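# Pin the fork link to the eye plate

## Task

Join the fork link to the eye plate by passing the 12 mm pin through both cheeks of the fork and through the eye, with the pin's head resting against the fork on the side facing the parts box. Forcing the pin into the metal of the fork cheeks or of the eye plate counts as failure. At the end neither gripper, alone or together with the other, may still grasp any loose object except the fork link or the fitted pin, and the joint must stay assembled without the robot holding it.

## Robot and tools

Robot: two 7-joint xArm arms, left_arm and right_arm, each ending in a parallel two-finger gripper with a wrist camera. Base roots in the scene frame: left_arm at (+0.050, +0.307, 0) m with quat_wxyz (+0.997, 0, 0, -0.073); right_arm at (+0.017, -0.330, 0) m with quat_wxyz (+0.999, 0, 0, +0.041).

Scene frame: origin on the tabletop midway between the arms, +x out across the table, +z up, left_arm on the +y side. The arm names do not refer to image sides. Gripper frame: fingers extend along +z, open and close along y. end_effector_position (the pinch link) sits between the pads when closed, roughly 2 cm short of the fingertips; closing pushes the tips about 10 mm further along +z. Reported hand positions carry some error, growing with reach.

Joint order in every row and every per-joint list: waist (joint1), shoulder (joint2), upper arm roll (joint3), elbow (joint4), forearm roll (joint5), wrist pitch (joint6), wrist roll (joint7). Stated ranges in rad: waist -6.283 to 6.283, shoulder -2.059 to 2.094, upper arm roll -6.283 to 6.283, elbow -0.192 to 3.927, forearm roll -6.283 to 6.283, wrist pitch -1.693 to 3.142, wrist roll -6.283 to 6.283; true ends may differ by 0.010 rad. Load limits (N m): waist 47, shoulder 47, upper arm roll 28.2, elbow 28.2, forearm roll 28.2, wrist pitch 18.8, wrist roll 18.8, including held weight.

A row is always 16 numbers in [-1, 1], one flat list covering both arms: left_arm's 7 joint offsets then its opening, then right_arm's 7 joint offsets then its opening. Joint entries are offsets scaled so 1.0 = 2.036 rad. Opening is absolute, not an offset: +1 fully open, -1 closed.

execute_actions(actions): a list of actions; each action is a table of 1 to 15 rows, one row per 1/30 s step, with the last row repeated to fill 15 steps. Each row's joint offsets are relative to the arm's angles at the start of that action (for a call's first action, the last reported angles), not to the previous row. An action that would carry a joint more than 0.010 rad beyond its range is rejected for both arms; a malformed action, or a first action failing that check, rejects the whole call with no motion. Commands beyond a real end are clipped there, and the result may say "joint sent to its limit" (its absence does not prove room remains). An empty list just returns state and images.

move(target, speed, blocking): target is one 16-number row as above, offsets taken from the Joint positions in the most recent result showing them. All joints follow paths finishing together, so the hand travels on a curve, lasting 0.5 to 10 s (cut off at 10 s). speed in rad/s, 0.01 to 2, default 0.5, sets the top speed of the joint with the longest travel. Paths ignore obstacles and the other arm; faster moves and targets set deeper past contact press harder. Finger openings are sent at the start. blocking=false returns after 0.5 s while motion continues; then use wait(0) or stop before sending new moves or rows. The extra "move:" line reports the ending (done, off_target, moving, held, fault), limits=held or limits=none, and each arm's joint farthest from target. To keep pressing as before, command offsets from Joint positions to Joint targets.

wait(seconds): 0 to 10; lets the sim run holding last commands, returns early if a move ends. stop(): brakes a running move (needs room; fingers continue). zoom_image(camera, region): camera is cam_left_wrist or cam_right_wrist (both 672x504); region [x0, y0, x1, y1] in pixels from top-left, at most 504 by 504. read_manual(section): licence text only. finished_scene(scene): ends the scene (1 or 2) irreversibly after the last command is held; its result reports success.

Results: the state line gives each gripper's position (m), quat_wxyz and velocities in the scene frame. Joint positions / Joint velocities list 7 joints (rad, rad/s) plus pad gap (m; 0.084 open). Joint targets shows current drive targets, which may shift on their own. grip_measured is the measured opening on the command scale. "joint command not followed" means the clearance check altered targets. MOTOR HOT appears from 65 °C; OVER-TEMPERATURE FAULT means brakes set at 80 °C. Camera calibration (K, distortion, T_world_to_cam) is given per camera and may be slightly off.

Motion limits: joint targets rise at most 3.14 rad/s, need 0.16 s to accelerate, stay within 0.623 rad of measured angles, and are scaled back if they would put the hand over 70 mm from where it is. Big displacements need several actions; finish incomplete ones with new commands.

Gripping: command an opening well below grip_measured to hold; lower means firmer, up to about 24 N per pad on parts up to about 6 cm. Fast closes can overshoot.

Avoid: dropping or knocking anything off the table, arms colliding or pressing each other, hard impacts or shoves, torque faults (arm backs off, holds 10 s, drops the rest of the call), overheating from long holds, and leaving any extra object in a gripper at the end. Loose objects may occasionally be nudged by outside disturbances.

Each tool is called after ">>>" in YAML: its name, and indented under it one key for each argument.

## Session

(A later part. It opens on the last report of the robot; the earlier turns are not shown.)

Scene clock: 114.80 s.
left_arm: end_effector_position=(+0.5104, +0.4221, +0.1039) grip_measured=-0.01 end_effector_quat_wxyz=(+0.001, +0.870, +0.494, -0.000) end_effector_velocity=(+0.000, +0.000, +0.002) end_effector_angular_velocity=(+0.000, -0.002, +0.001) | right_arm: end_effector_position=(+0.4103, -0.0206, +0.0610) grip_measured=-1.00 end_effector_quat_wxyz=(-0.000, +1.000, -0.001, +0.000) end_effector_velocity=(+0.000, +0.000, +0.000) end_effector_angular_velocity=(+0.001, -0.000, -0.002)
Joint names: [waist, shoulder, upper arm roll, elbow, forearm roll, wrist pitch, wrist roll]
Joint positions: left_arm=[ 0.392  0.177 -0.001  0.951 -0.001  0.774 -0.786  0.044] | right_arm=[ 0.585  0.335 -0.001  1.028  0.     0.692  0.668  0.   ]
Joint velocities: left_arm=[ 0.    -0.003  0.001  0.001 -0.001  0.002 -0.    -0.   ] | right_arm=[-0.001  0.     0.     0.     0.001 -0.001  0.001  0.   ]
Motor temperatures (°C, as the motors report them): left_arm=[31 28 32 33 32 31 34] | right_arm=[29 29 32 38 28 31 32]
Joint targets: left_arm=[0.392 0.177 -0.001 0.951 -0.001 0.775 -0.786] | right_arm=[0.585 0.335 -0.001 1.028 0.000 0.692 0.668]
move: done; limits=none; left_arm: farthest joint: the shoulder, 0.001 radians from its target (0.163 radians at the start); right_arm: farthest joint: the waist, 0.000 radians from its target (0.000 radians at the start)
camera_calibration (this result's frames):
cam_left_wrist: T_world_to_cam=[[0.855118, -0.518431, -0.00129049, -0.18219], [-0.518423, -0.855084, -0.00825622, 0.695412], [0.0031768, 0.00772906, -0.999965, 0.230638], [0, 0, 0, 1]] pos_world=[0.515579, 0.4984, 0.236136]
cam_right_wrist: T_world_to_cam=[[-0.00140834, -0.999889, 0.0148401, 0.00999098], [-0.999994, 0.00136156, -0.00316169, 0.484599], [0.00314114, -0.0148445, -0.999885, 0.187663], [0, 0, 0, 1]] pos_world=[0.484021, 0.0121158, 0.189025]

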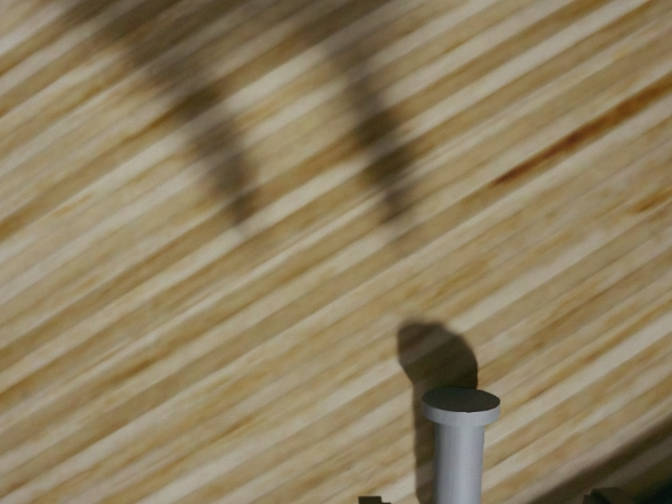

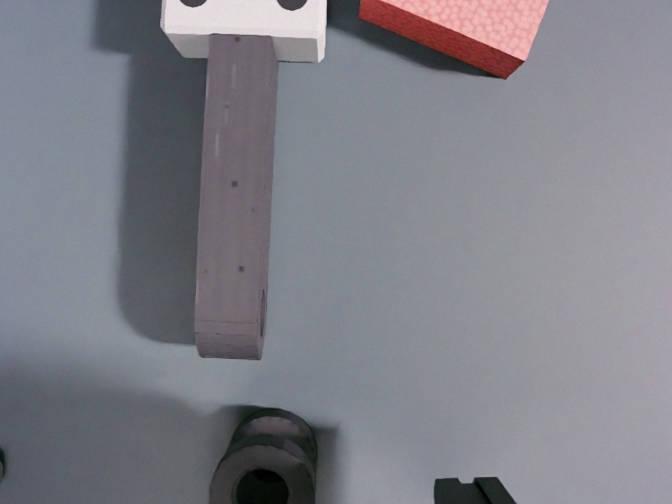

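>>> move:
  target: [0,0,0,0,0,0,0,0,0,0.006,0,-0.001,0,-0.007,0,-1]
  speed: 0.1

>>> move:
  target: [0,0,0,0,0,0,0,0,0.05,0.0619,0,0.0976,0,0.0363,0.0494,-1]
  speed: 0.05

>>> move:
  target: [0,0,0,0,0,0,0,0,0.04,-0.2,0,-0.06,0,0.14,0.04,0]

Scene clock: 125.67 s.
left_arm: end_effector_position=(+0.5104, +0.4221, +0.1039) grip_measured=-0.01 end_effector_quat_wxyz=(+0.001, +0.870, +0.494, -0.000) end_effector_velocity=(-0.000, +0.000, -0.000) end_effector_angular_velocity=(-0.000, +0.000, +0.000) | right_arm: end_effector_position=(+0.4104, -0.0206, +0.0553) grip_measured=-1.00 end_effector_quat_wxyz=(-0.000, +1.000, -0.001, +0.000) end_effector_velocity=(+0.000, +0.000, -0.001) end_effector_angular_velocity=(+0.000, -0.001, -0.001)
Joint names: [waist, shoulder, upper arm roll, elbow, forearm roll, wrist pitch, wrist roll]
Joint positions: left_arm=[ 0.392  0.177 -0.001  0.951 -0.001  0.774 -0.786  0.044] | right_arm=[ 0.585  0.347 -0.001  1.026  0.     0.678  0.668  0.   ]
Joint velocities: left_arm=[-0.001  0.001  0.001 -0.    -0.    -0.001  0.    -0.   ] | right_arm=[ 0.     0.001 -0.     0.    -0.    -0.002  0.001  0.   ]
Motor temperatures (°C, as the motors report them): left_arm=[31 28 32 33 32 31 34] | right_arm=[29 29 32 38 28 31 32]
Joint targets: left_arm=[0.392 0.177 -0.001 0.951 -0.001 0.774 -0.786] | right_arm=[0.585 0.348 -0.001 1.026 0.000 0.678 0.668]
move: done; limits=none; left_arm: farthest joint: the waist, 0.000 radians from its target (0.000 radians at the start); right_arm: farthest joint: the waist, 0.000 radians from its target (0.000 radians at the start)
camera_calibration (this result's frames):
cam_left_wrist: T_world_to_cam=[[0.855118, -0.518432, -0.00128229, -0.182193], [-0.518424, -0.855084, -0.00826448, 0.695415], [0.0031881, 0.00773188, -0.999965, 0.230637], [0, 0, 0, 1]] pos_world=[0.515581, 0.498401, 0.236143]
cam_right_wrist: T_world_to_cam=[[-0.00140605, -0.999889, 0.0148138, 0.0101342], [-0.999994, 0.00135846, -0.00322202, 0.484666], [0.00320154, -0.0148182, -0.999885, 0.18202], [0, 0, 0, 1]] pos_world=[0.484095, 0.0121718, 0.183411]

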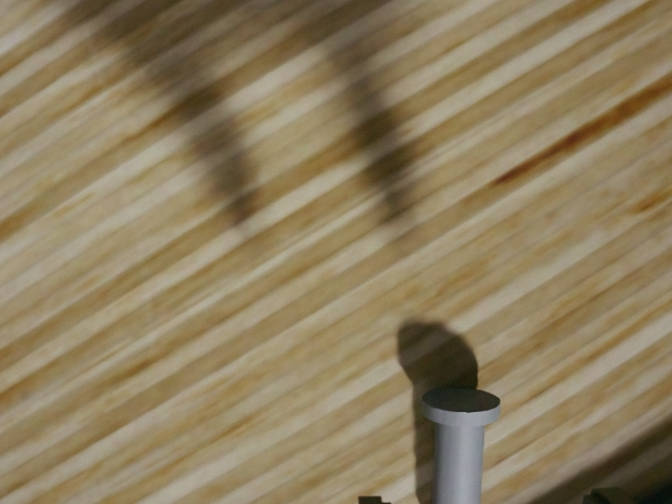

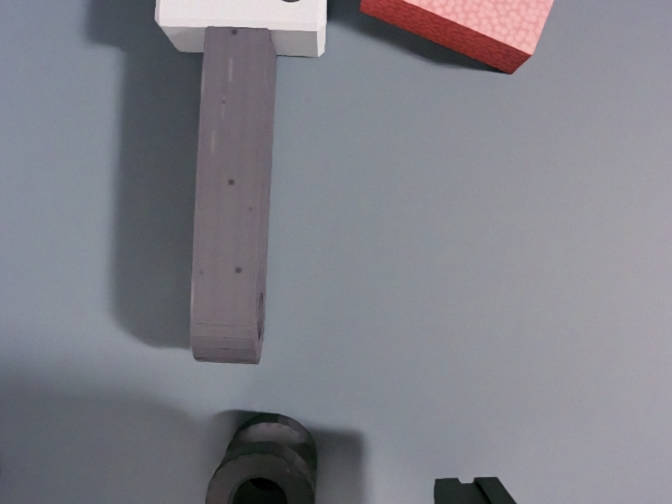

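Scene clock: 130.03 s.
left_arm: end_effector_position=(+0.5104, +0.4221, +0.1039) grip_measured=-0.01 end_effector_quat_wxyz=(+0.001, +0.870, +0.494, -0.000) end_effector_velocity=(-0.000, +0.000, -0.000) end_effector_angular_velocity=(+0.002, +0.000, -0.001) | right_arm: end_effector_position=(+0.4101, +0.0496, +0.0551) grip_measured=-1.00 end_effector_quat_wxyz=(+0.000, +1.000, -0.000, +0.000) end_effector_velocity=(-0.000, +0.001, -0.000) end_effector_angular_velocity=(-0.001, -0.001, +0.001)
Joint names: [waist, shoulder, upper arm roll, elbow, forearm roll, wrist pitch, wrist roll]
Joint positions: left_arm=[ 0.392  0.177 -0.001  0.951 -0.001  0.774 -0.786  0.044] | right_arm=[ 0.687  0.473 -0.001  1.225  0.     0.752  0.768  0.   ]
Joint velocities: left_arm=[ 0.001  0.    -0.    -0.     0.002 -0.001 -0.     0.   ] | right_arm=[ 0.002  0.002 -0.     0.003 -0.002  0.001  0.002  0.   ]
Motor temperatures (°C, as the motors report them): left_arm=[31 29 32 34 32 31 34] | right_arm=[29 29 32 38 28 31 32]
Joint targets: left_arm=[0.392 0.177 -0.001 0.951 -0.001 0.774 -0.786] | right_arm=[0.687 0.473 -0.001 1.225 0.000 0.752 0.768]
move: done; limits=none; left_arm: farthest joint: the waist, 0.000 radians from its target (0.000 radians at the start); right_arm: farthest joint: the waist, 0.000 radians from its target (0.102 radians at the start)
camera_calibration (this result's frames):
cam_left_wrist: T_world_to_cam=[[0.855118, -0.518432, -0.00128234, -0.182193], [-0.518424, -0.855084, -0.0082645, 0.695415], [0.00318807, 0.00773192, -0.999965, 0.230637], [0, 0, 0, 1]] pos_world=[0.515581, 0.498401, 0.236143]
cam_right_wrist: T_world_to_cam=[[-0.000231148, -0.999878, 0.0156301, 0.0798229], [-0.999997, 0.000191112, -0.00256293, 0.48427], [0.00255963, -0.0156306, -0.999875, 0.183128], [0, 0, 0, 1]] pos_world=[0.483818, 0.082583, 0.183099]

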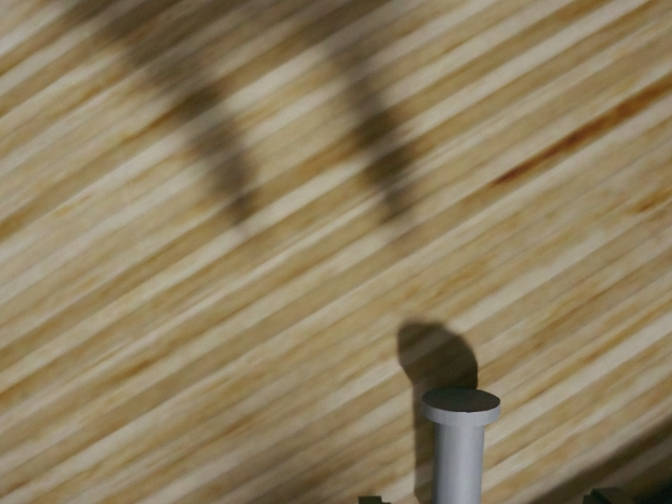

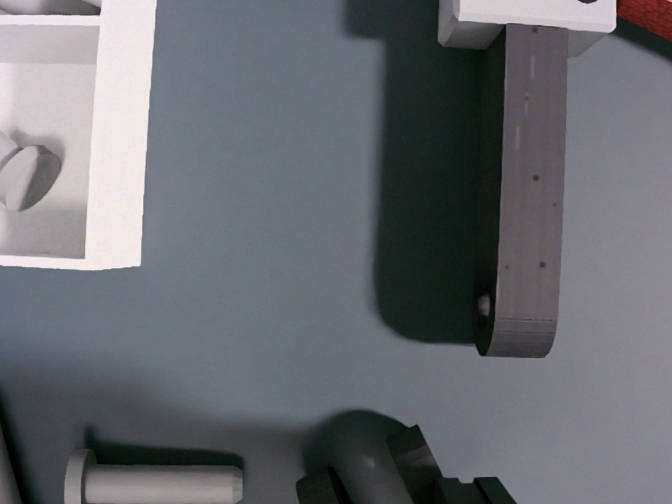

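Scene clock: 131.57 s.
left_arm: end_effector_position=(+0.5104, +0.4221, +0.1039) grip_measured=-0.01 end_effector_quat_wxyz=(+0.001, +0.870, +0.494, -0.000) end_effector_velocity=(-0.000, +0.001, +0.000) end_effector_angular_velocity=(+0.000, +0.000, +0.002) | right_arm: end_effector_position=(+0.3351, +0.0317, +0.1965) grip_measured=-0.01 end_effector_quat_wxyz=(+0.000, +1.000, -0.000, -0.000) end_effector_velocity=(-0.001, +0.001, +0.002) end_effector_angular_velocity=(+0.002, -0.001, +0.001)
Joint names: [waist, shoulder, upper arm roll, elbow, forearm roll, wrist pitch, wrist roll]
Joint positions: left_arm=[ 0.392  0.177 -0.001  0.951 -0.001  0.774 -0.786  0.044] | right_arm=[ 0.768  0.066 -0.002  1.103  0.     1.037  0.849  0.044]
Joint velocities: left_arm=[ 0.001 -0.     0.001 -0.     0.    -0.    -0.     0.   ] | right_arm=[ 0.001 -0.003  0.     0.     0.001  0.001  0.001 -0.   ]
Motor temperatures (°C, as the motors report them): left_arm=[31 29 32 34 32 31 34] | right_arm=[29 29 32 38 28 31 32]
Joint targets: left_arm=[0.392 0.177 -0.001 0.951 -0.001 0.774 -0.786] | right_arm=[0.768 0.066 -0.001 1.103 0.000 1.037 0.850]
move: done; limits=none; left_arm: farthest joint: the waist, 0.000 radians from its target (0.000 radians at the start); right_arm: farthest joint: the shoulder, 0.001 radians from its target (0.407 radians at the start)
camera_calibration (this result's frames):
cam_left_wrist: T_world_to_cam=[[0.855118, -0.518432, -0.00128232, -0.182193], [-0.518423, -0.855084, -0.00826443, 0.695415], [0.00318806, 0.00773185, -0.999965, 0.230637], [0, 0, 0, 1]] pos_world=[0.515581, 0.498401, 0.236143]
cam_right_wrist: T_world_to_cam=[[-0.000471842, -0.999879, 0.0155417, 0.059761], [-0.999998, 0.000442338, -0.00190172, 0.409525], [0.00189461, -0.0155426, -0.999877, 0.324618], [0, 0, 0, 1]] pos_world=[0.408937, 0.0646181, 0.324428]

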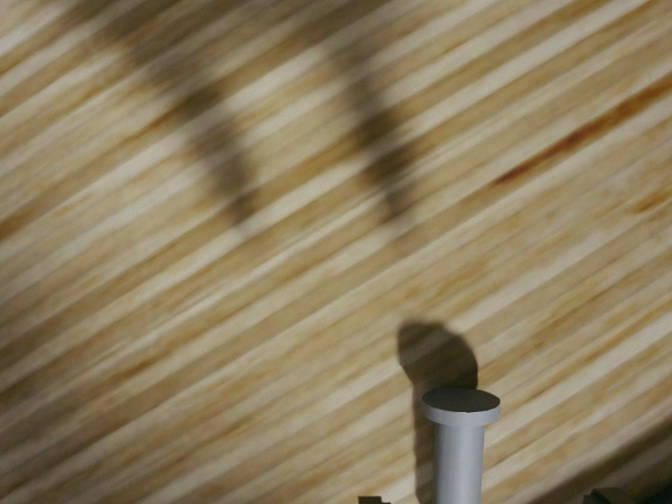

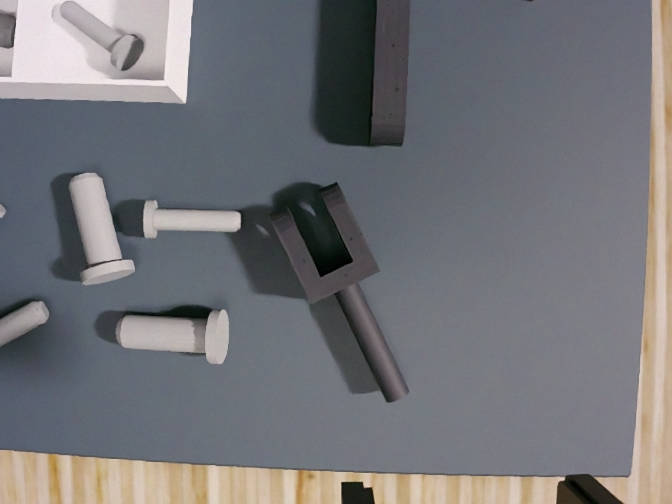

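>>> move:
  target: [0,0,0,0,0,0,0,0,-0.0113,0.118,0,-0.034,0,-0.152,-0.240,0]

>>> move:
  target: [0,0,0,0,0,0,0,0,0,0.0457,0,-0.0074,0,-0.053,0,0]
  speed: 0.1

>>> move:
  target: [0,0,0,0,0,0,0,0,0,0,0,0,0,0,0,-1]

>>> move:
  target: [0,0,0,0,0,0,0,0,0,-0.003,0,0,0,0.003,0.245,-1]
  speed: 0.25

Scene clock: 147.50 s.
left_arm: end_effector_position=(+0.5104, +0.4221, +0.1039) grip_measured=-0.01 end_effector_quat_wxyz=(+0.001, +0.870, +0.494, -0.000) end_effector_velocity=(-0.001, +0.001, -0.001) end_effector_angular_velocity=(+0.001, +0.003, +0.001) | right_arm: end_effector_position=(+0.3556, +0.0375, +0.0747) grip_measured=-0.01 end_effector_quat_wxyz=(+0.000, +0.973, +0.230, -0.000) end_effector_velocity=(-0.000, -0.001, -0.002) end_effector_angular_velocity=(-0.002, +0.002, +0.002)
Joint names: [waist, shoulder, upper arm roll, elbow, forearm roll, wrist pitch, wrist roll]
Joint positions: left_arm=[ 0.392  0.177 -0.001  0.951 -0.001  0.774 -0.786  0.044] | right_arm=[ 0.745  0.306 -0.002  1.033  0.     0.728  0.361  0.044]
Joint velocities: left_arm=[ 0.001  0.     0.    -0.002  0.002  0.    -0.     0.   ] | right_arm=[-0.001  0.002 -0.    -0.001  0.001 -0.001 -0.003  0.   ]
Motor temperatures (°C, as the motors report them): left_arm=[31 29 32 34 32 31 34] | right_arm=[29 29 32 38 28 31 32]
Joint targets: left_arm=[0.392 0.177 -0.001 0.951 -0.001 0.774 -0.786] | right_arm=[0.745 0.307 -0.002 1.033 0.000 0.727 0.361]
move: done; limits=none; left_arm: farthest joint: the waist, 0.000 radians from its target (0.000 radians at the start); right_arm: farthest joint: the wrist roll, 0.001 radians from its target (0.489 radians at the start)
camera_calibration (this result's frames):
cam_left_wrist: T_world_to_cam=[[0.855118, -0.518432, -0.00128202, -0.182193], [-0.518423, -0.855084, -0.00826445, 0.695415], [0.00318831, 0.00773171, -0.999965, 0.230637], [0, 0, 0, 1]] pos_world=[0.515581, 0.4984, 0.236143]
cam_right_wrist: T_world_to_cam=[[0.448286, -0.893756, 0.0154764, -0.0960606], [-0.893846, -0.448369, -0.00213154, 0.408904], [0.00884419, -0.012878, -0.999878, 0.20031], [0, 0, 0, 1]] pos_world=[0.406788, 0.100064, 0.202644]

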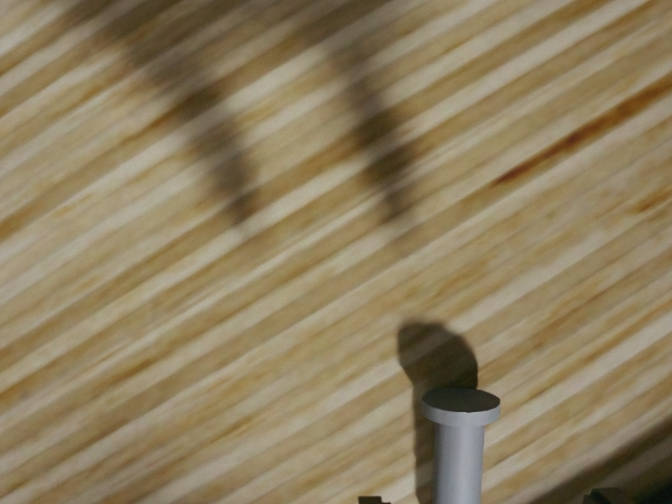

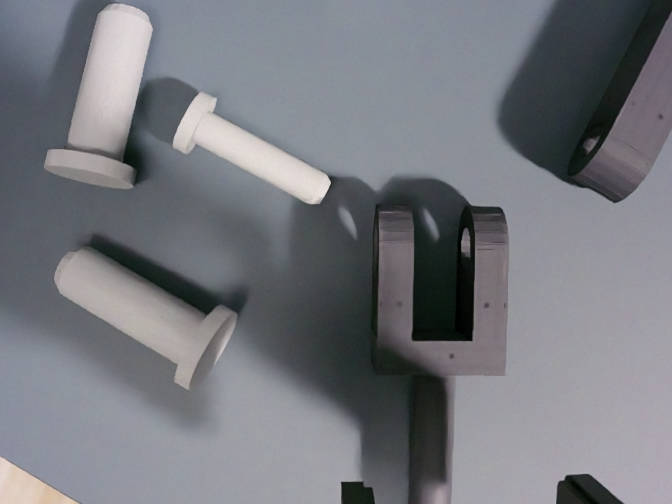

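Scene clock: 149.03 s.
left_arm: end_effector_position=(+0.5104, +0.4221, +0.1039) grip_measured=-0.01 end_effector_quat_wxyz=(+0.001, +0.870, +0.494, -0.000) end_effector_velocity=(-0.000, +0.000, -0.001) end_effector_angular_velocity=(-0.000, +0.001, +0.001) | right_arm: end_effector_position=(+0.3558, +0.0377, +0.0313) grip_measured=-0.01 end_effector_quat_wxyz=(+0.000, +0.973, +0.230, +0.000) end_effector_velocity=(-0.000, -0.001, -0.001) end_effector_angular_velocity=(-0.001, +0.001, -0.002)
Joint names: [waist, shoulder, upper arm roll, elbow, forearm roll, wrist pitch, wrist roll]
Joint positions: left_arm=[ 0.392  0.177 -0.001  0.951 -0.001  0.774 -0.786  0.044] | right_arm=[ 0.745  0.399 -0.002  1.019  0.     0.62   0.361  0.044]
Joint velocities: left_arm=[ 0.     0.     0.    -0.001 -0.    -0.001  0.    -0.   ] | right_arm=[-0.001  0.002 -0.    -0.001  0.001 -0.002 -0.    -0.   ]
Motor temperatures (°C, as the motors report them): left_arm=[31 29 32 34 32 31 34] | right_arm=[29 29 32 38 28 31 32]
Joint targets: left_arm=[0.392 0.177 -0.001 0.951 -0.001 0.774 -0.786] | right_arm=[0.745 0.399 -0.002 1.018 0.000 0.620 0.361]
move: done; limits=none; left_arm: farthest joint: the waist, 0.000 radians from its target (0.000 radians at the start); right_arm: farthest joint: the elbow, 0.001 radians from its target (0.016 radians at the start)
camera_calibration (this result's frames):
cam_left_wrist: T_world_to_cam=[[0.855118, -0.518432, -0.00128207, -0.182193], [-0.518423, -0.855084, -0.00826421, 0.695415], [0.00318815, 0.00773153, -0.999965, 0.230637], [0, 0, 0, 1]] pos_world=[0.515581, 0.4984, 0.236143]
cam_right_wrist: T_world_to_cam=[[0.44832, -0.893737, 0.0155836, -0.0953588], [-0.893828, -0.448404, -0.0022383, 0.409019], [0.00898822, -0.0129256, -0.999876, 0.156852], [0, 0, 0, 1]] pos_world=[0.406934, 0.100208, 0.159234]

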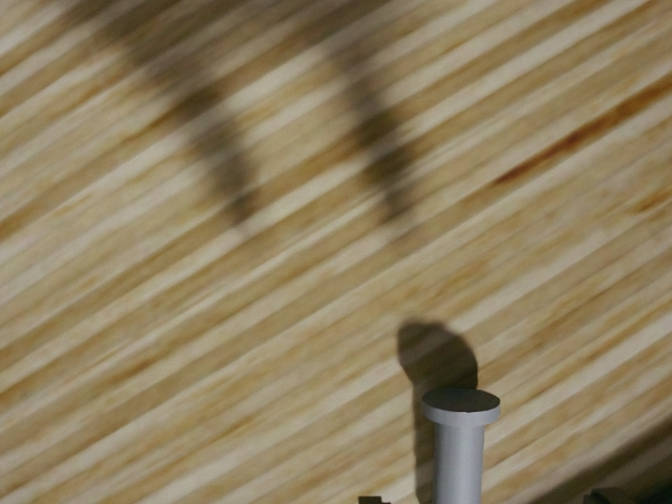

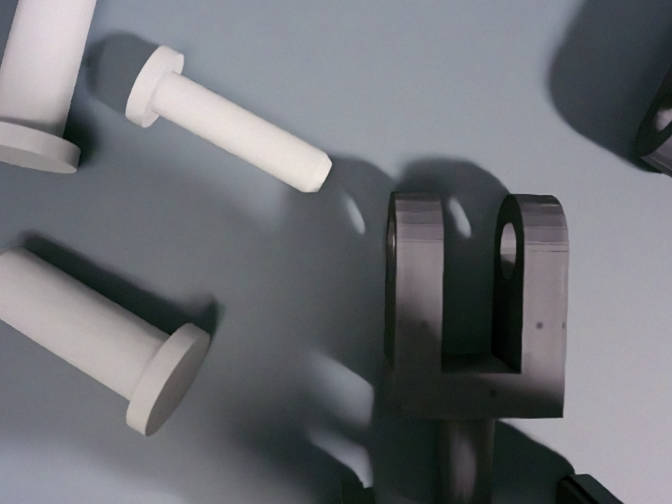

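Scene clock: 149.53 s.
left_arm: end_effector_position=(+0.5104, +0.4221, +0.1039) grip_measured=-0.01 end_effector_quat_wxyz=(+0.001, +0.870, +0.494, -0.000) end_effector_velocity=(+0.001, +0.000, +0.001) end_effector_angular_velocity=(-0.000, -0.002, +0.000) | right_arm: end_effector_position=(+0.3558, +0.0379, +0.0314) grip_measured=-0.74 end_effector_quat_wxyz=(+0.000, +0.973, +0.231, +0.000) end_effector_velocity=(+0.000, -0.001, -0.001) end_effector_angular_velocity=(-0.001, +0.001, -0.000)
Joint names: [waist, shoulder, upper arm roll, elbow, forearm roll, wrist pitch, wrist roll]
Joint positions: left_arm=[ 0.392  0.177 -0.001  0.951 -0.001  0.774 -0.786  0.044] | right_arm=[ 0.745  0.399 -0.001  1.019  0.     0.62   0.361  0.011]
Joint velocities: left_arm=[-0.    -0.001  0.     0.001 -0.001 -0.     0.    -0.   ] | right_arm=[-0.001  0.001 -0.    -0.    -0.001  0.    -0.     0.   ]
Motor temperatures (°C, as the motors report them): left_arm=[31 29 32 34 32 31 34] | right_arm=[29 29 32 38 28 31 32]
Joint targets: left_arm=[0.392 0.177 -0.001 0.951 -0.001 0.774 -0.786] | right_arm=[0.745 0.399 -0.002 1.019 0.000 0.620 0.361]
move: done; limits=none; left_arm: farthest joint: the waist, 0.000 radians from its target (0.000 radians at the start); right_arm: farthest joint: the upper arm roll, 0.001 radians from its target (0.000 radians at the start)
camera_calibration (this result's frames):
cam_left_wrist: T_world_to_cam=[[0.855118, -0.518432, -0.00128218, -0.182193], [-0.518423, -0.855084, -0.00826413, 0.695415], [0.00318801, 0.00773152, -0.999965, 0.230637], [0, 0, 0, 1]] pos_world=[0.515581, 0.4984, 0.236143]
cam_right_wrist: T_world_to_cam=[[0.448459, -0.893671, 0.015354, -0.0952512], [-0.893755, -0.448547, -0.00267733, 0.409138], [0.00927963, -0.012522, -0.999879, 0.156894], [0, 0, 0, 1]] pos_world=[0.40693, 0.100359, 0.159433]

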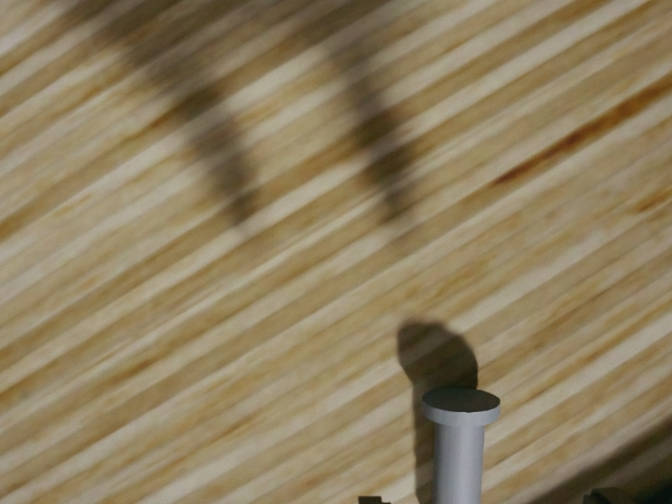

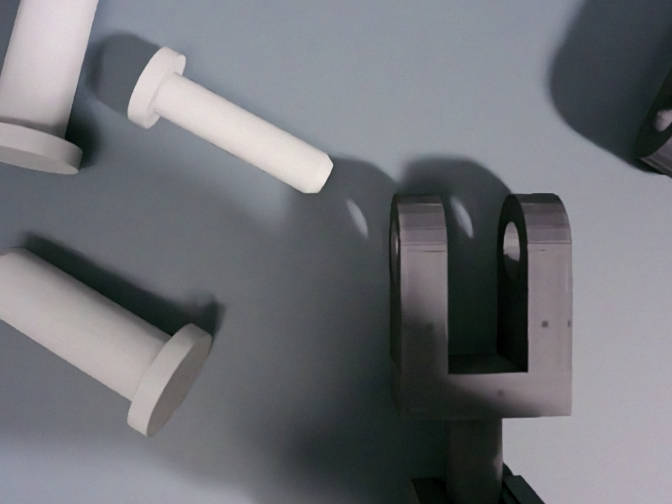

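Scene clock: 152.13 s.
left_arm: end_effector_position=(+0.5104, +0.4221, +0.1039) grip_measured=-0.01 end_effector_quat_wxyz=(+0.001, +0.870, +0.494, -0.000) end_effector_velocity=(-0.000, -0.000, -0.000) end_effector_angular_velocity=(-0.000, +0.001, -0.000) | right_arm: end_effector_position=(+0.3557, +0.0378, +0.0340) grip_measured=-0.74 end_effector_quat_wxyz=(+0.000, +1.000, -0.017, +0.000) end_effector_velocity=(-0.000, +0.000, +0.000) end_effector_angular_velocity=(+0.000, -0.000, -0.002)
Joint names: [waist, shoulder, upper arm roll, elbow, forearm roll, wrist pitch, wrist roll]
Joint positions: left_arm=[ 0.392  0.177 -0.001  0.951 -0.001  0.774 -0.786  0.044] | right_arm=[ 0.745  0.393 -0.001  1.019  0.     0.626  0.86   0.011]
Joint velocities: left_arm=[-0.002 -0.     0.001 -0.     0.     0.    -0.     0.   ] | right_arm=[ 0.    -0.    -0.     0.     0.     0.     0.002  0.   ]
Motor temperatures (°C, as the motors report them): left_arm=[31 29 32 34 32 31 34] | right_arm=[29 29 32 38 28 31 32]
Joint targets: left_arm=[0.392 0.177 -0.001 0.951 -0.001 0.774 -0.786] | right_arm=[0.745 0.393 -0.001 1.019 0.000 0.626 0.860]
move: done; limits=none; left_arm: farthest joint: the waist, 0.000 radians from its target (0.000 radians at the start); right_arm: farthest joint: the waist, 0.000 radians from its target (0.000 radians at the start)
camera_calibration (this result's frames):
cam_left_wrist: T_world_to_cam=[[0.855118, -0.518432, -0.00128227, -0.182193], [-0.518423, -0.855084, -0.00826405, 0.695415], [0.0031879, 0.00773149, -0.999965, 0.230637], [0, 0, 0, 1]] pos_world=[0.515581, 0.4984, 0.236143]
cam_right_wrist: T_world_to_cam=[[-0.0334092, -0.999327, 0.015141, 0.0800925], [-0.999439, 0.03337, -0.00283253, 0.428428], [0.00232536, -0.0152272, -0.999881, 0.162058], [0, 0, 0, 1]] pos_world=[0.430487, 0.0682096, 0.16204]

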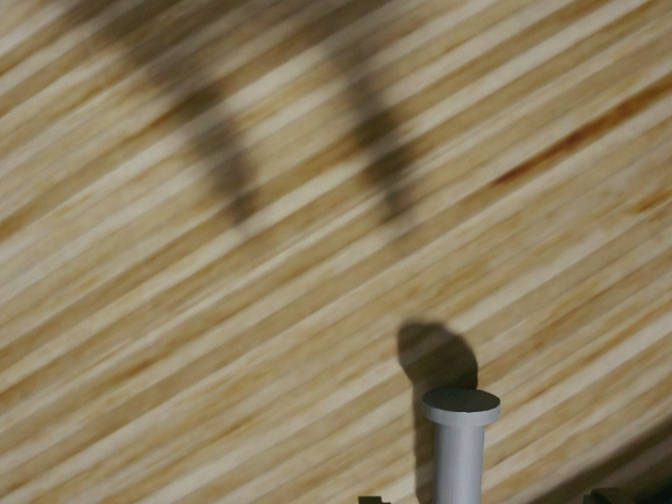

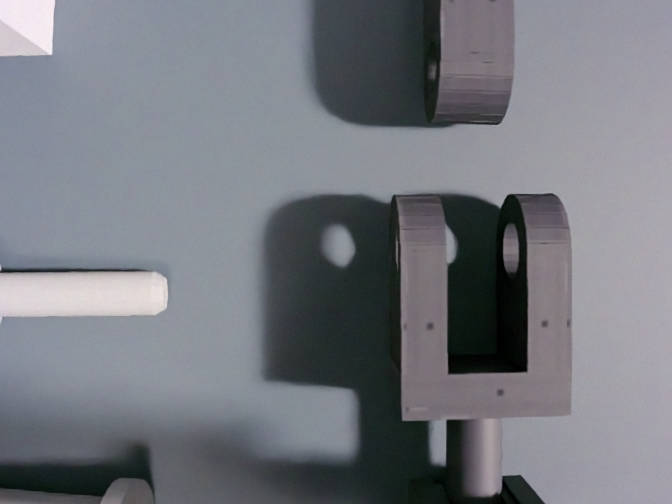

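>>> move:
  target: [0,0,0,0,0,0,0,0,-0.0092,0.0131,0,0.0211,0,0.008,-0.0092,-1]
  speed: 0.05

Scene clock: 166.87 s.
left_arm: end_effector_position=(+0.5104, +0.4221, +0.1039) grip_measured=-0.01 end_effector_quat_wxyz=(+0.001, +0.870, +0.494, -0.000) end_effector_velocity=(+0.000, -0.000, +0.000) end_effector_angular_velocity=(-0.001, -0.001, +0.001) | right_arm: end_effector_position=(+0.3696, +0.0389, +0.0339) grip_measured=-0.74 end_effector_quat_wxyz=(+0.000, +1.000, -0.017, +0.000) end_effector_velocity=(+0.001, +0.000, -0.000) end_effector_angular_velocity=(-0.000, +0.000, +0.002)
Joint names: [waist, shoulder, upper arm roll, elbow, forearm roll, wrist pitch, wrist roll]
Joint positions: left_arm=[ 0.392  0.177 -0.001  0.951 -0.001  0.774 -0.786  0.044] | right_arm=[ 0.727  0.419 -0.001  1.061  0.     0.642  0.841  0.011]
Joint velocities: left_arm=[-0.001  0.     0.001  0.001 -0.001 -0.    -0.    -0.   ] | right_arm=[-0.001  0.002 -0.     0.002  0.     0.001 -0.003 -0.   ]
Motor temperatures (°C, as the motors report them): left_arm=[31 29 32 34 32 31 34] | right_arm=[29 29 32 38 28 31 32]
Joint targets: left_arm=[0.392 0.177 -0.001 0.951 -0.001 0.774 -0.786] | right_arm=[0.726 0.419 -0.001 1.062 0.000 0.642 0.841]
move: done; limits=none; left_arm: farthest joint: the waist, 0.000 radians from its target (0.000 radians at the start); right_arm: farthest joint: the elbow, 0.001 radians from its target (0.043 radians at the start)
camera_calibration (this result's frames):
cam_left_wrist: T_world_to_cam=[[0.855118, -0.518431, -0.0012822, -0.182193], [-0.518423, -0.855084, -0.00826403, 0.695415], [0.00318794, 0.00773144, -0.999965, 0.230637], [0, 0, 0, 1]] pos_world=[0.515581, 0.4984, 0.236143]
cam_right_wrist: T_world_to_cam=[[-0.0332962, -0.99933, 0.0151752, 0.0816193], [-0.999443, 0.0332572, -0.00281495, 0.44225], [0.00230838, -0.0152605, -0.999881, 0.161995], [0, 0, 0, 1]] pos_world=[0.444348, 0.0693288, 0.161982]

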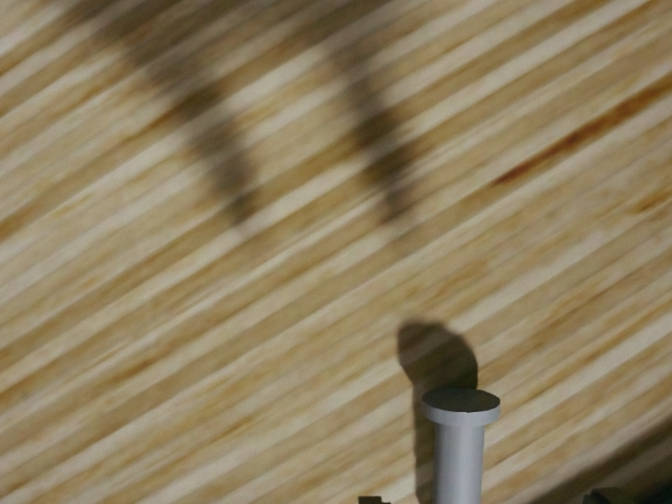

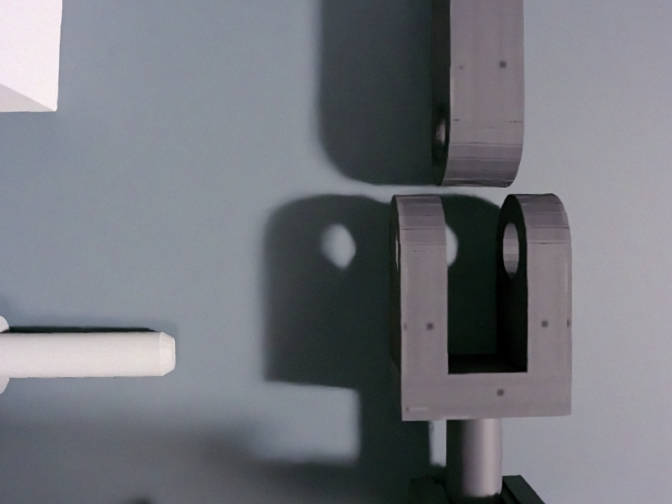

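>>> move:
  target: [0,0,0,0,0,0,0,0,-0.0175,0.0231,0,0.0368,0,0.0137,-0.0175,-1]
  speed: 0.04

>>> move:
  target: [0,0,0,0,0,0,0,0,0,0.0025,0,0,0,-0.0025,0,-1]
  speed: 0.02

>>> move:
  target: [0,0,0,0,0,0,0,0,0,0,0,0,0,0,0,0]

>>> move:
  target: [0,0,0,0,0,0,0,0,0,-0.06,0,0.01,0,0.07,0,0]
  speed: 0.2

Scene clock: 191.53 s.
left_arm: end_effector_position=(+0.5104, +0.4221, +0.1039) grip_measured=-0.01 end_effector_quat_wxyz=(+0.001, +0.870, +0.494, -0.000) end_effector_velocity=(+0.000, +0.000, +0.000) end_effector_angular_velocity=(+0.000, -0.001, +0.002) | right_arm: end_effector_position=(+0.3772, +0.0404, +0.0306) grip_measured=-0.73 end_effector_quat_wxyz=(+0.011, +1.000, -0.005, -0.017) end_effector_velocity=(-0.001, +0.000, -0.001) end_effector_angular_velocity=(-0.001, +0.003, +0.002)
Joint names: [waist, shoulder, upper arm roll, elbow, forearm roll, wrist pitch, wrist roll]
Joint positions: left_arm=[ 0.392  0.177 -0.001  0.951 -0.001  0.774 -0.786  0.044] | right_arm=[0.694 0.463 0.02  1.131 0.    0.708 0.806 0.012]
Joint velocities: left_arm=[ 0.001 -0.     0.     0.001 -0.     0.    -0.    -0.   ] | right_arm=[ 0.001  0.002  0.     0.001  0.001  0.003 -0.001  0.   ]
Motor temperatures (°C, as the motors report them): left_arm=[31 29 32 34 32 31 34] | right_arm=[29 29 32 39 28 32 32]
Joint targets: left_arm=[0.392 0.177 -0.001 0.951 -0.001 0.774 -0.786] | right_arm=[0.691 0.466 -0.001 1.136 0.000 0.670 0.805]
move: off_target (right_arm); limits=none; left_arm: farthest joint: the waist, 0.000 radians from its target (0.000 radians at the start); right_arm: farthest joint: the wrist pitch, 0.038 radians from its target (0.028 radians at the start)
camera_calibration (this result's frames):
cam_left_wrist: T_world_to_cam=[[0.855118, -0.518432, -0.00128221, -0.182193], [-0.518423, -0.855084, -0.00826402, 0.695415], [0.00318793, 0.00773145, -0.999965, 0.230637], [0, 0, 0, 1]] pos_world=[0.515581, 0.4984, 0.236143]
cam_right_wrist: T_world_to_cam=[[-0.00990832, -0.999257, 0.0372469, 0.0739255], [-0.99943, 0.0110982, 0.0318746, 0.449658], [-0.0322643, -0.0369099, -0.998798, 0.172553], [0, 0, 0, 1]] pos_world=[0.455702, 0.0752491, 0.155259]

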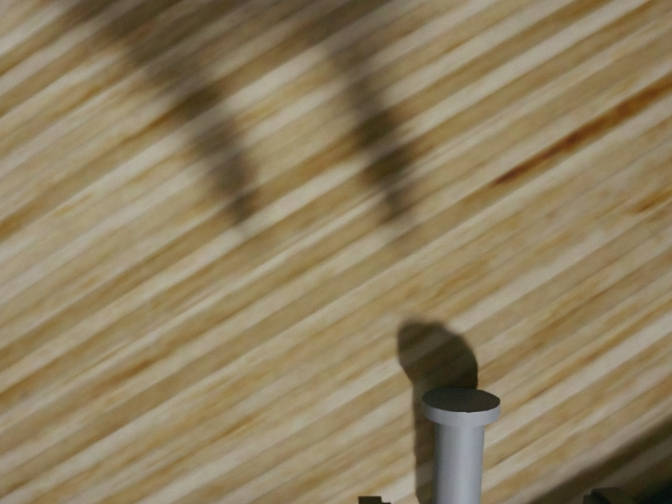

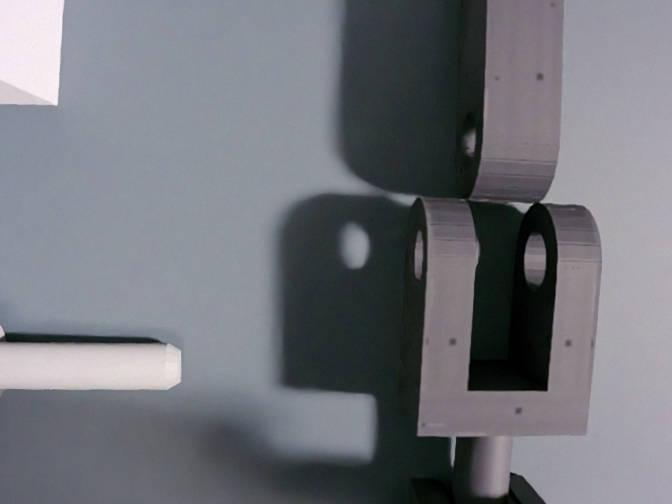

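Scene clock: 192.27 s.
left_arm: end_effector_position=(+0.5104, +0.4221, +0.1039) grip_measured=-0.01 end_effector_quat_wxyz=(+0.001, +0.870, +0.494, -0.000) end_effector_velocity=(-0.000, +0.000, -0.000) end_effector_angular_velocity=(-0.001, +0.000, +0.001) | right_arm: end_effector_position=(+0.3751, +0.0398, +0.0300) grip_measured=-0.73 end_effector_quat_wxyz=(+0.014, +1.000, -0.004, -0.021) end_effector_velocity=(-0.000, -0.000, -0.000) end_effector_angular_velocity=(+0.002, -0.002, -0.001)
Joint names: [waist, shoulder, upper arm roll, elbow, forearm roll, wrist pitch, wrist roll]
Joint positions: left_arm=[ 0.392  0.177 -0.001  0.951 -0.001  0.774 -0.786  0.044] | right_arm=[0.694 0.464 0.023 1.133 0.    0.717 0.806 0.012]
Joint velocities: left_arm=[-0.    -0.     0.001 -0.    -0.001  0.     0.    -0.   ] | right_arm=[ 0.001 -0.002 -0.001 -0.005  0.001 -0.006 -0.    -0.   ]
Motor temperatures (°C, as the motors report them): left_arm=[31 29 32 34 32 31 34] | right_arm=[29 29 32 39 28 32 32]
Joint targets: left_arm=[0.392 0.177 -0.001 0.951 -0.001 0.774 -0.786] | right_arm=[0.694 0.468 0.020 1.131 0.000 0.703 0.806]
move: off_target (right_arm); limits=none; left_arm: farthest joint: the waist, 0.000 radians from its target (0.000 radians at the start); right_arm: farthest joint: the wrist pitch, 0.014 radians from its target (0.005 radians at the start)
camera_calibration (this result's frames):
cam_left_wrist: T_world_to_cam=[[0.855118, -0.518432, -0.00128219, -0.182193], [-0.518423, -0.855084, -0.00826401, 0.695415], [0.00318794, 0.00773143, -0.999965, 0.230638], [0, 0, 0, 1]] pos_world=[0.515581, 0.4984, 0.236143]
cam_right_wrist: T_world_to_cam=[[-0.00773848, -0.999049, 0.0429043, 0.0723162], [-0.99921, 0.00939779, 0.0386088, 0.447297], [-0.0389753, -0.0425716, -0.998333, 0.174528], [0, 0, 0, 1]] pos_world=[0.454306, 0.0754738, 0.153865]

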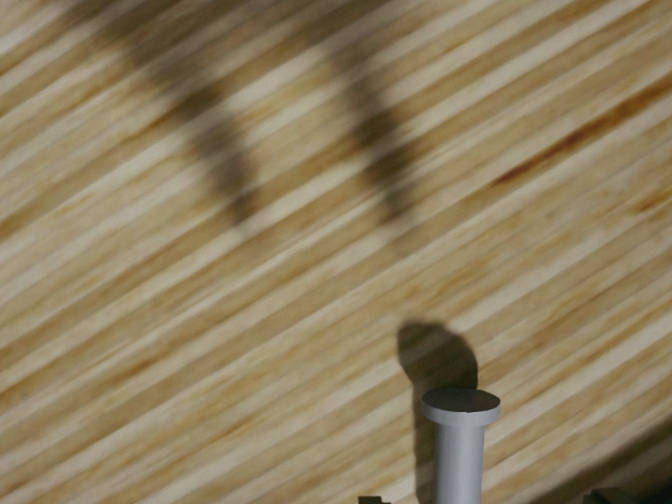

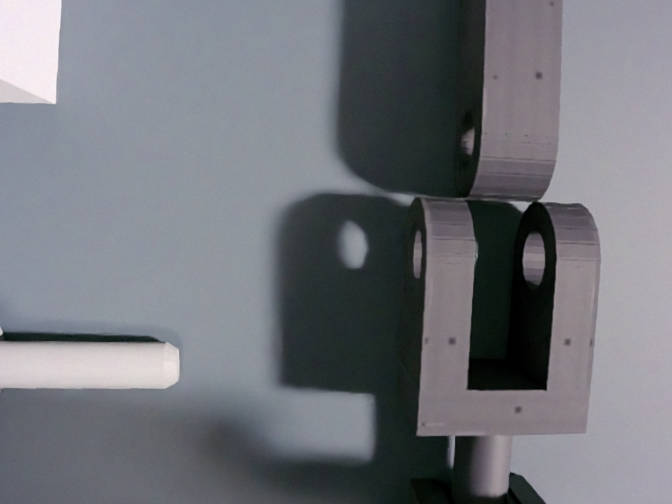

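Scene clock: 193.43 s.
left_arm: end_effector_position=(+0.5104, +0.4221, +0.1039) grip_measured=-0.01 end_effector_quat_wxyz=(+0.001, +0.870, +0.494, -0.000) end_effector_velocity=(-0.000, +0.000, -0.000) end_effector_angular_velocity=(+0.001, -0.000, +0.000) | right_arm: end_effector_position=(+0.3738, +0.0413, +0.0300) grip_measured=-0.01 end_effector_quat_wxyz=(+0.013, +1.000, -0.003, -0.021) end_effector_velocity=(+0.000, -0.003, -0.001) end_effector_angular_velocity=(-0.005, +0.002, -0.004)
Joint names: [waist, shoulder, upper arm roll, elbow, forearm roll, wrist pitch, wrist roll]
Joint positions: left_arm=[ 0.392  0.177 -0.001  0.951 -0.001  0.774 -0.786  0.044] | right_arm=[0.695 0.464 0.025 1.133 0.    0.717 0.805 0.044]
Joint velocities: left_arm=[ 0.     0.     0.001 -0.     0.001 -0.    -0.    -0.   ] | right_arm=[-0.002 -0.002 -0.003 -0.003 -0.001  0.004  0.     0.   ]
Motor temperatures (°C, as the motors report them): left_arm=[31 29 32 34 32 31 34] | right_arm=[29 29 32 39 28 32 32]
Joint targets: left_arm=[0.392 0.177 -0.001 0.951 -0.001 0.774 -0.786] | right_arm=[0.694 0.464 0.023 1.133 0.000 0.717 0.806]
move: done; limits=none; left_arm: farthest joint: the waist, 0.000 radians from its target (0.000 radians at the start); right_arm: farthest joint: the upper arm roll, 0.002 radians from its target (0.000 radians at the start)
camera_calibration (this result's frames):
cam_left_wrist: T_world_to_cam=[[0.855118, -0.518432, -0.00128227, -0.182193], [-0.518423, -0.855084, -0.00826401, 0.695415], [0.00318788, 0.00773146, -0.999965, 0.230637], [0, 0, 0, 1]] pos_world=[0.515581, 0.4984, 0.236143]
cam_right_wrist: T_world_to_cam=[[-0.0046439, -0.999125, 0.0415666, 0.0727399], [-0.999212, 0.0062743, 0.0391795, 0.446108], [-0.039406, -0.041352, -0.998367, 0.174711], [0, 0, 0, 1]] pos_world=[0.452979, 0.0771019, 0.153924]

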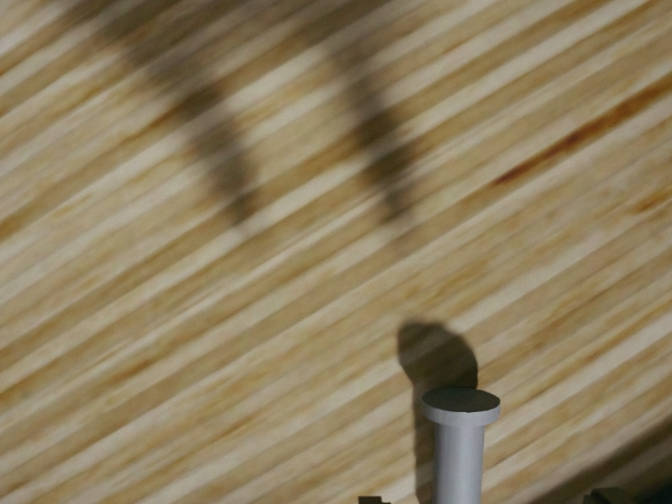

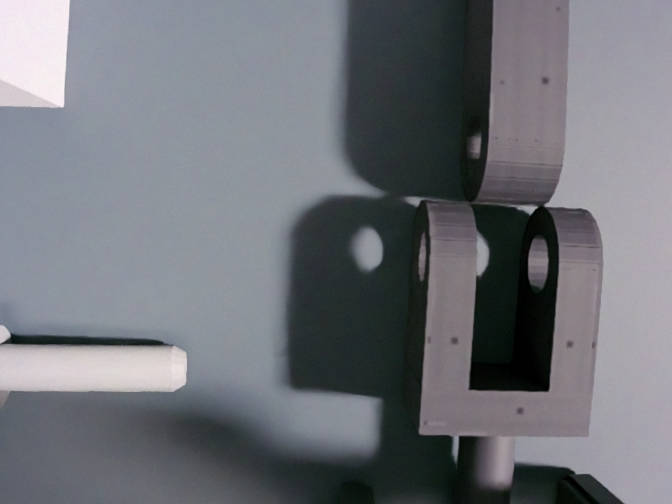

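Scene clock: 194.70 s.
left_arm: end_effector_position=(+0.5104, +0.4221, +0.1039) grip_measured=-0.01 end_effector_quat_wxyz=(+0.001, +0.870, +0.494, -0.000) end_effector_velocity=(-0.001, -0.000, -0.001) end_effector_angular_velocity=(-0.002, +0.002, +0.001) | right_arm: end_effector_position=(+0.3728, +0.0396, +0.0907) grip_measured=-0.01 end_effector_quat_wxyz=(+0.014, +1.000, -0.002, -0.020) end_effector_velocity=(+0.001, +0.000, +0.002) end_effector_angular_velocity=(+0.001, -0.003, -0.000)
Joint names: [waist, shoulder, upper arm roll, elbow, forearm roll, wrist pitch, wrist roll]
Joint positions: left_arm=[ 0.392  0.177 -0.001  0.951 -0.001  0.774 -0.786  0.044] | right_arm=[0.695 0.343 0.025 1.153 0.    0.859 0.805 0.044]
Joint velocities: left_arm=[ 0.     0.001 -0.    -0.002 -0.002  0.001  0.001  0.   ] | right_arm=[-0.001 -0.003  0.     0.001 -0.001  0.001  0.001 -0.   ]
Motor temperatures (°C, as the motors report them): left_arm=[31 29 32 34 32 31 34] | right_arm=[29 29 32 39 28 32 32]
Joint targets: left_arm=[0.392 0.177 -0.001 0.951 -0.001 0.774 -0.786] | right_arm=[0.695 0.342 0.025 1.153 0.000 0.859 0.805]
move: done; limits=none; left_arm: farthest joint: the waist, 0.000 radians from its target (0.000 radians at the start); right_arm: farthest joint: the shoulder, 0.001 radians from its target (0.122 radians at the start)
camera_calibration (this result's frames):
cam_left_wrist: T_world_to_cam=[[0.855118, -0.518432, -0.00128231, -0.182193], [-0.518423, -0.855084, -0.00826407, 0.695415], [0.00318787, 0.00773154, -0.999965, 0.230637], [0, 0, 0, 1]] pos_world=[0.515581, 0.4984, 0.236143]
cam_right_wrist: T_world_to_cam=[[-0.00347285, -0.999035, 0.043773, 0.0678204], [-0.999284, 0.00511618, 0.0374863, 0.443023], [-0.0376741, -0.0436114, -0.998338, 0.234592], [0, 0, 0, 1]] pos_world=[0.451779, 0.0757193, 0.214626]

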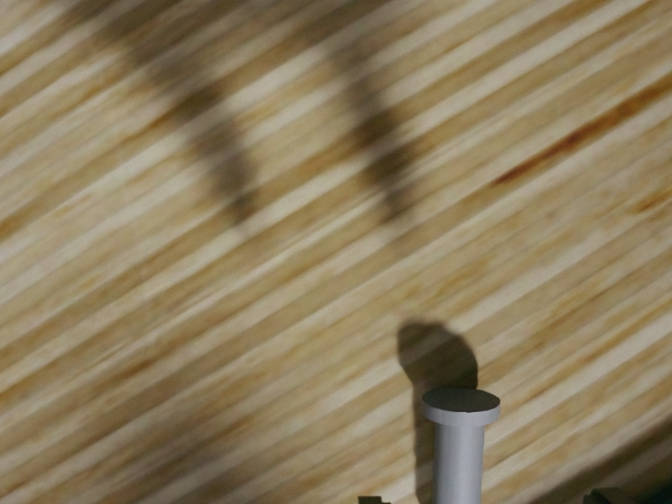

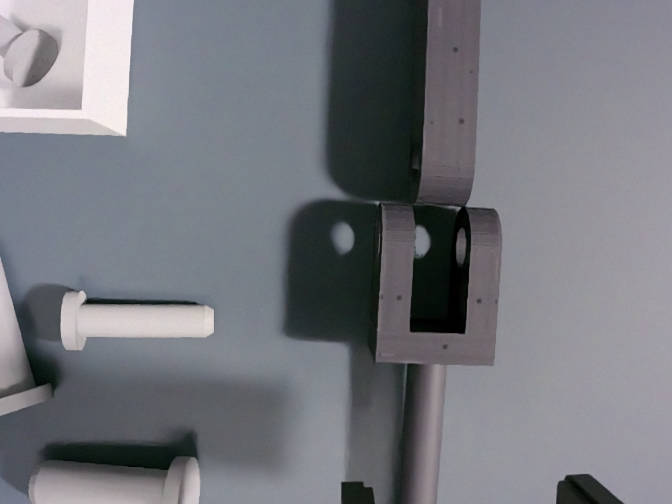

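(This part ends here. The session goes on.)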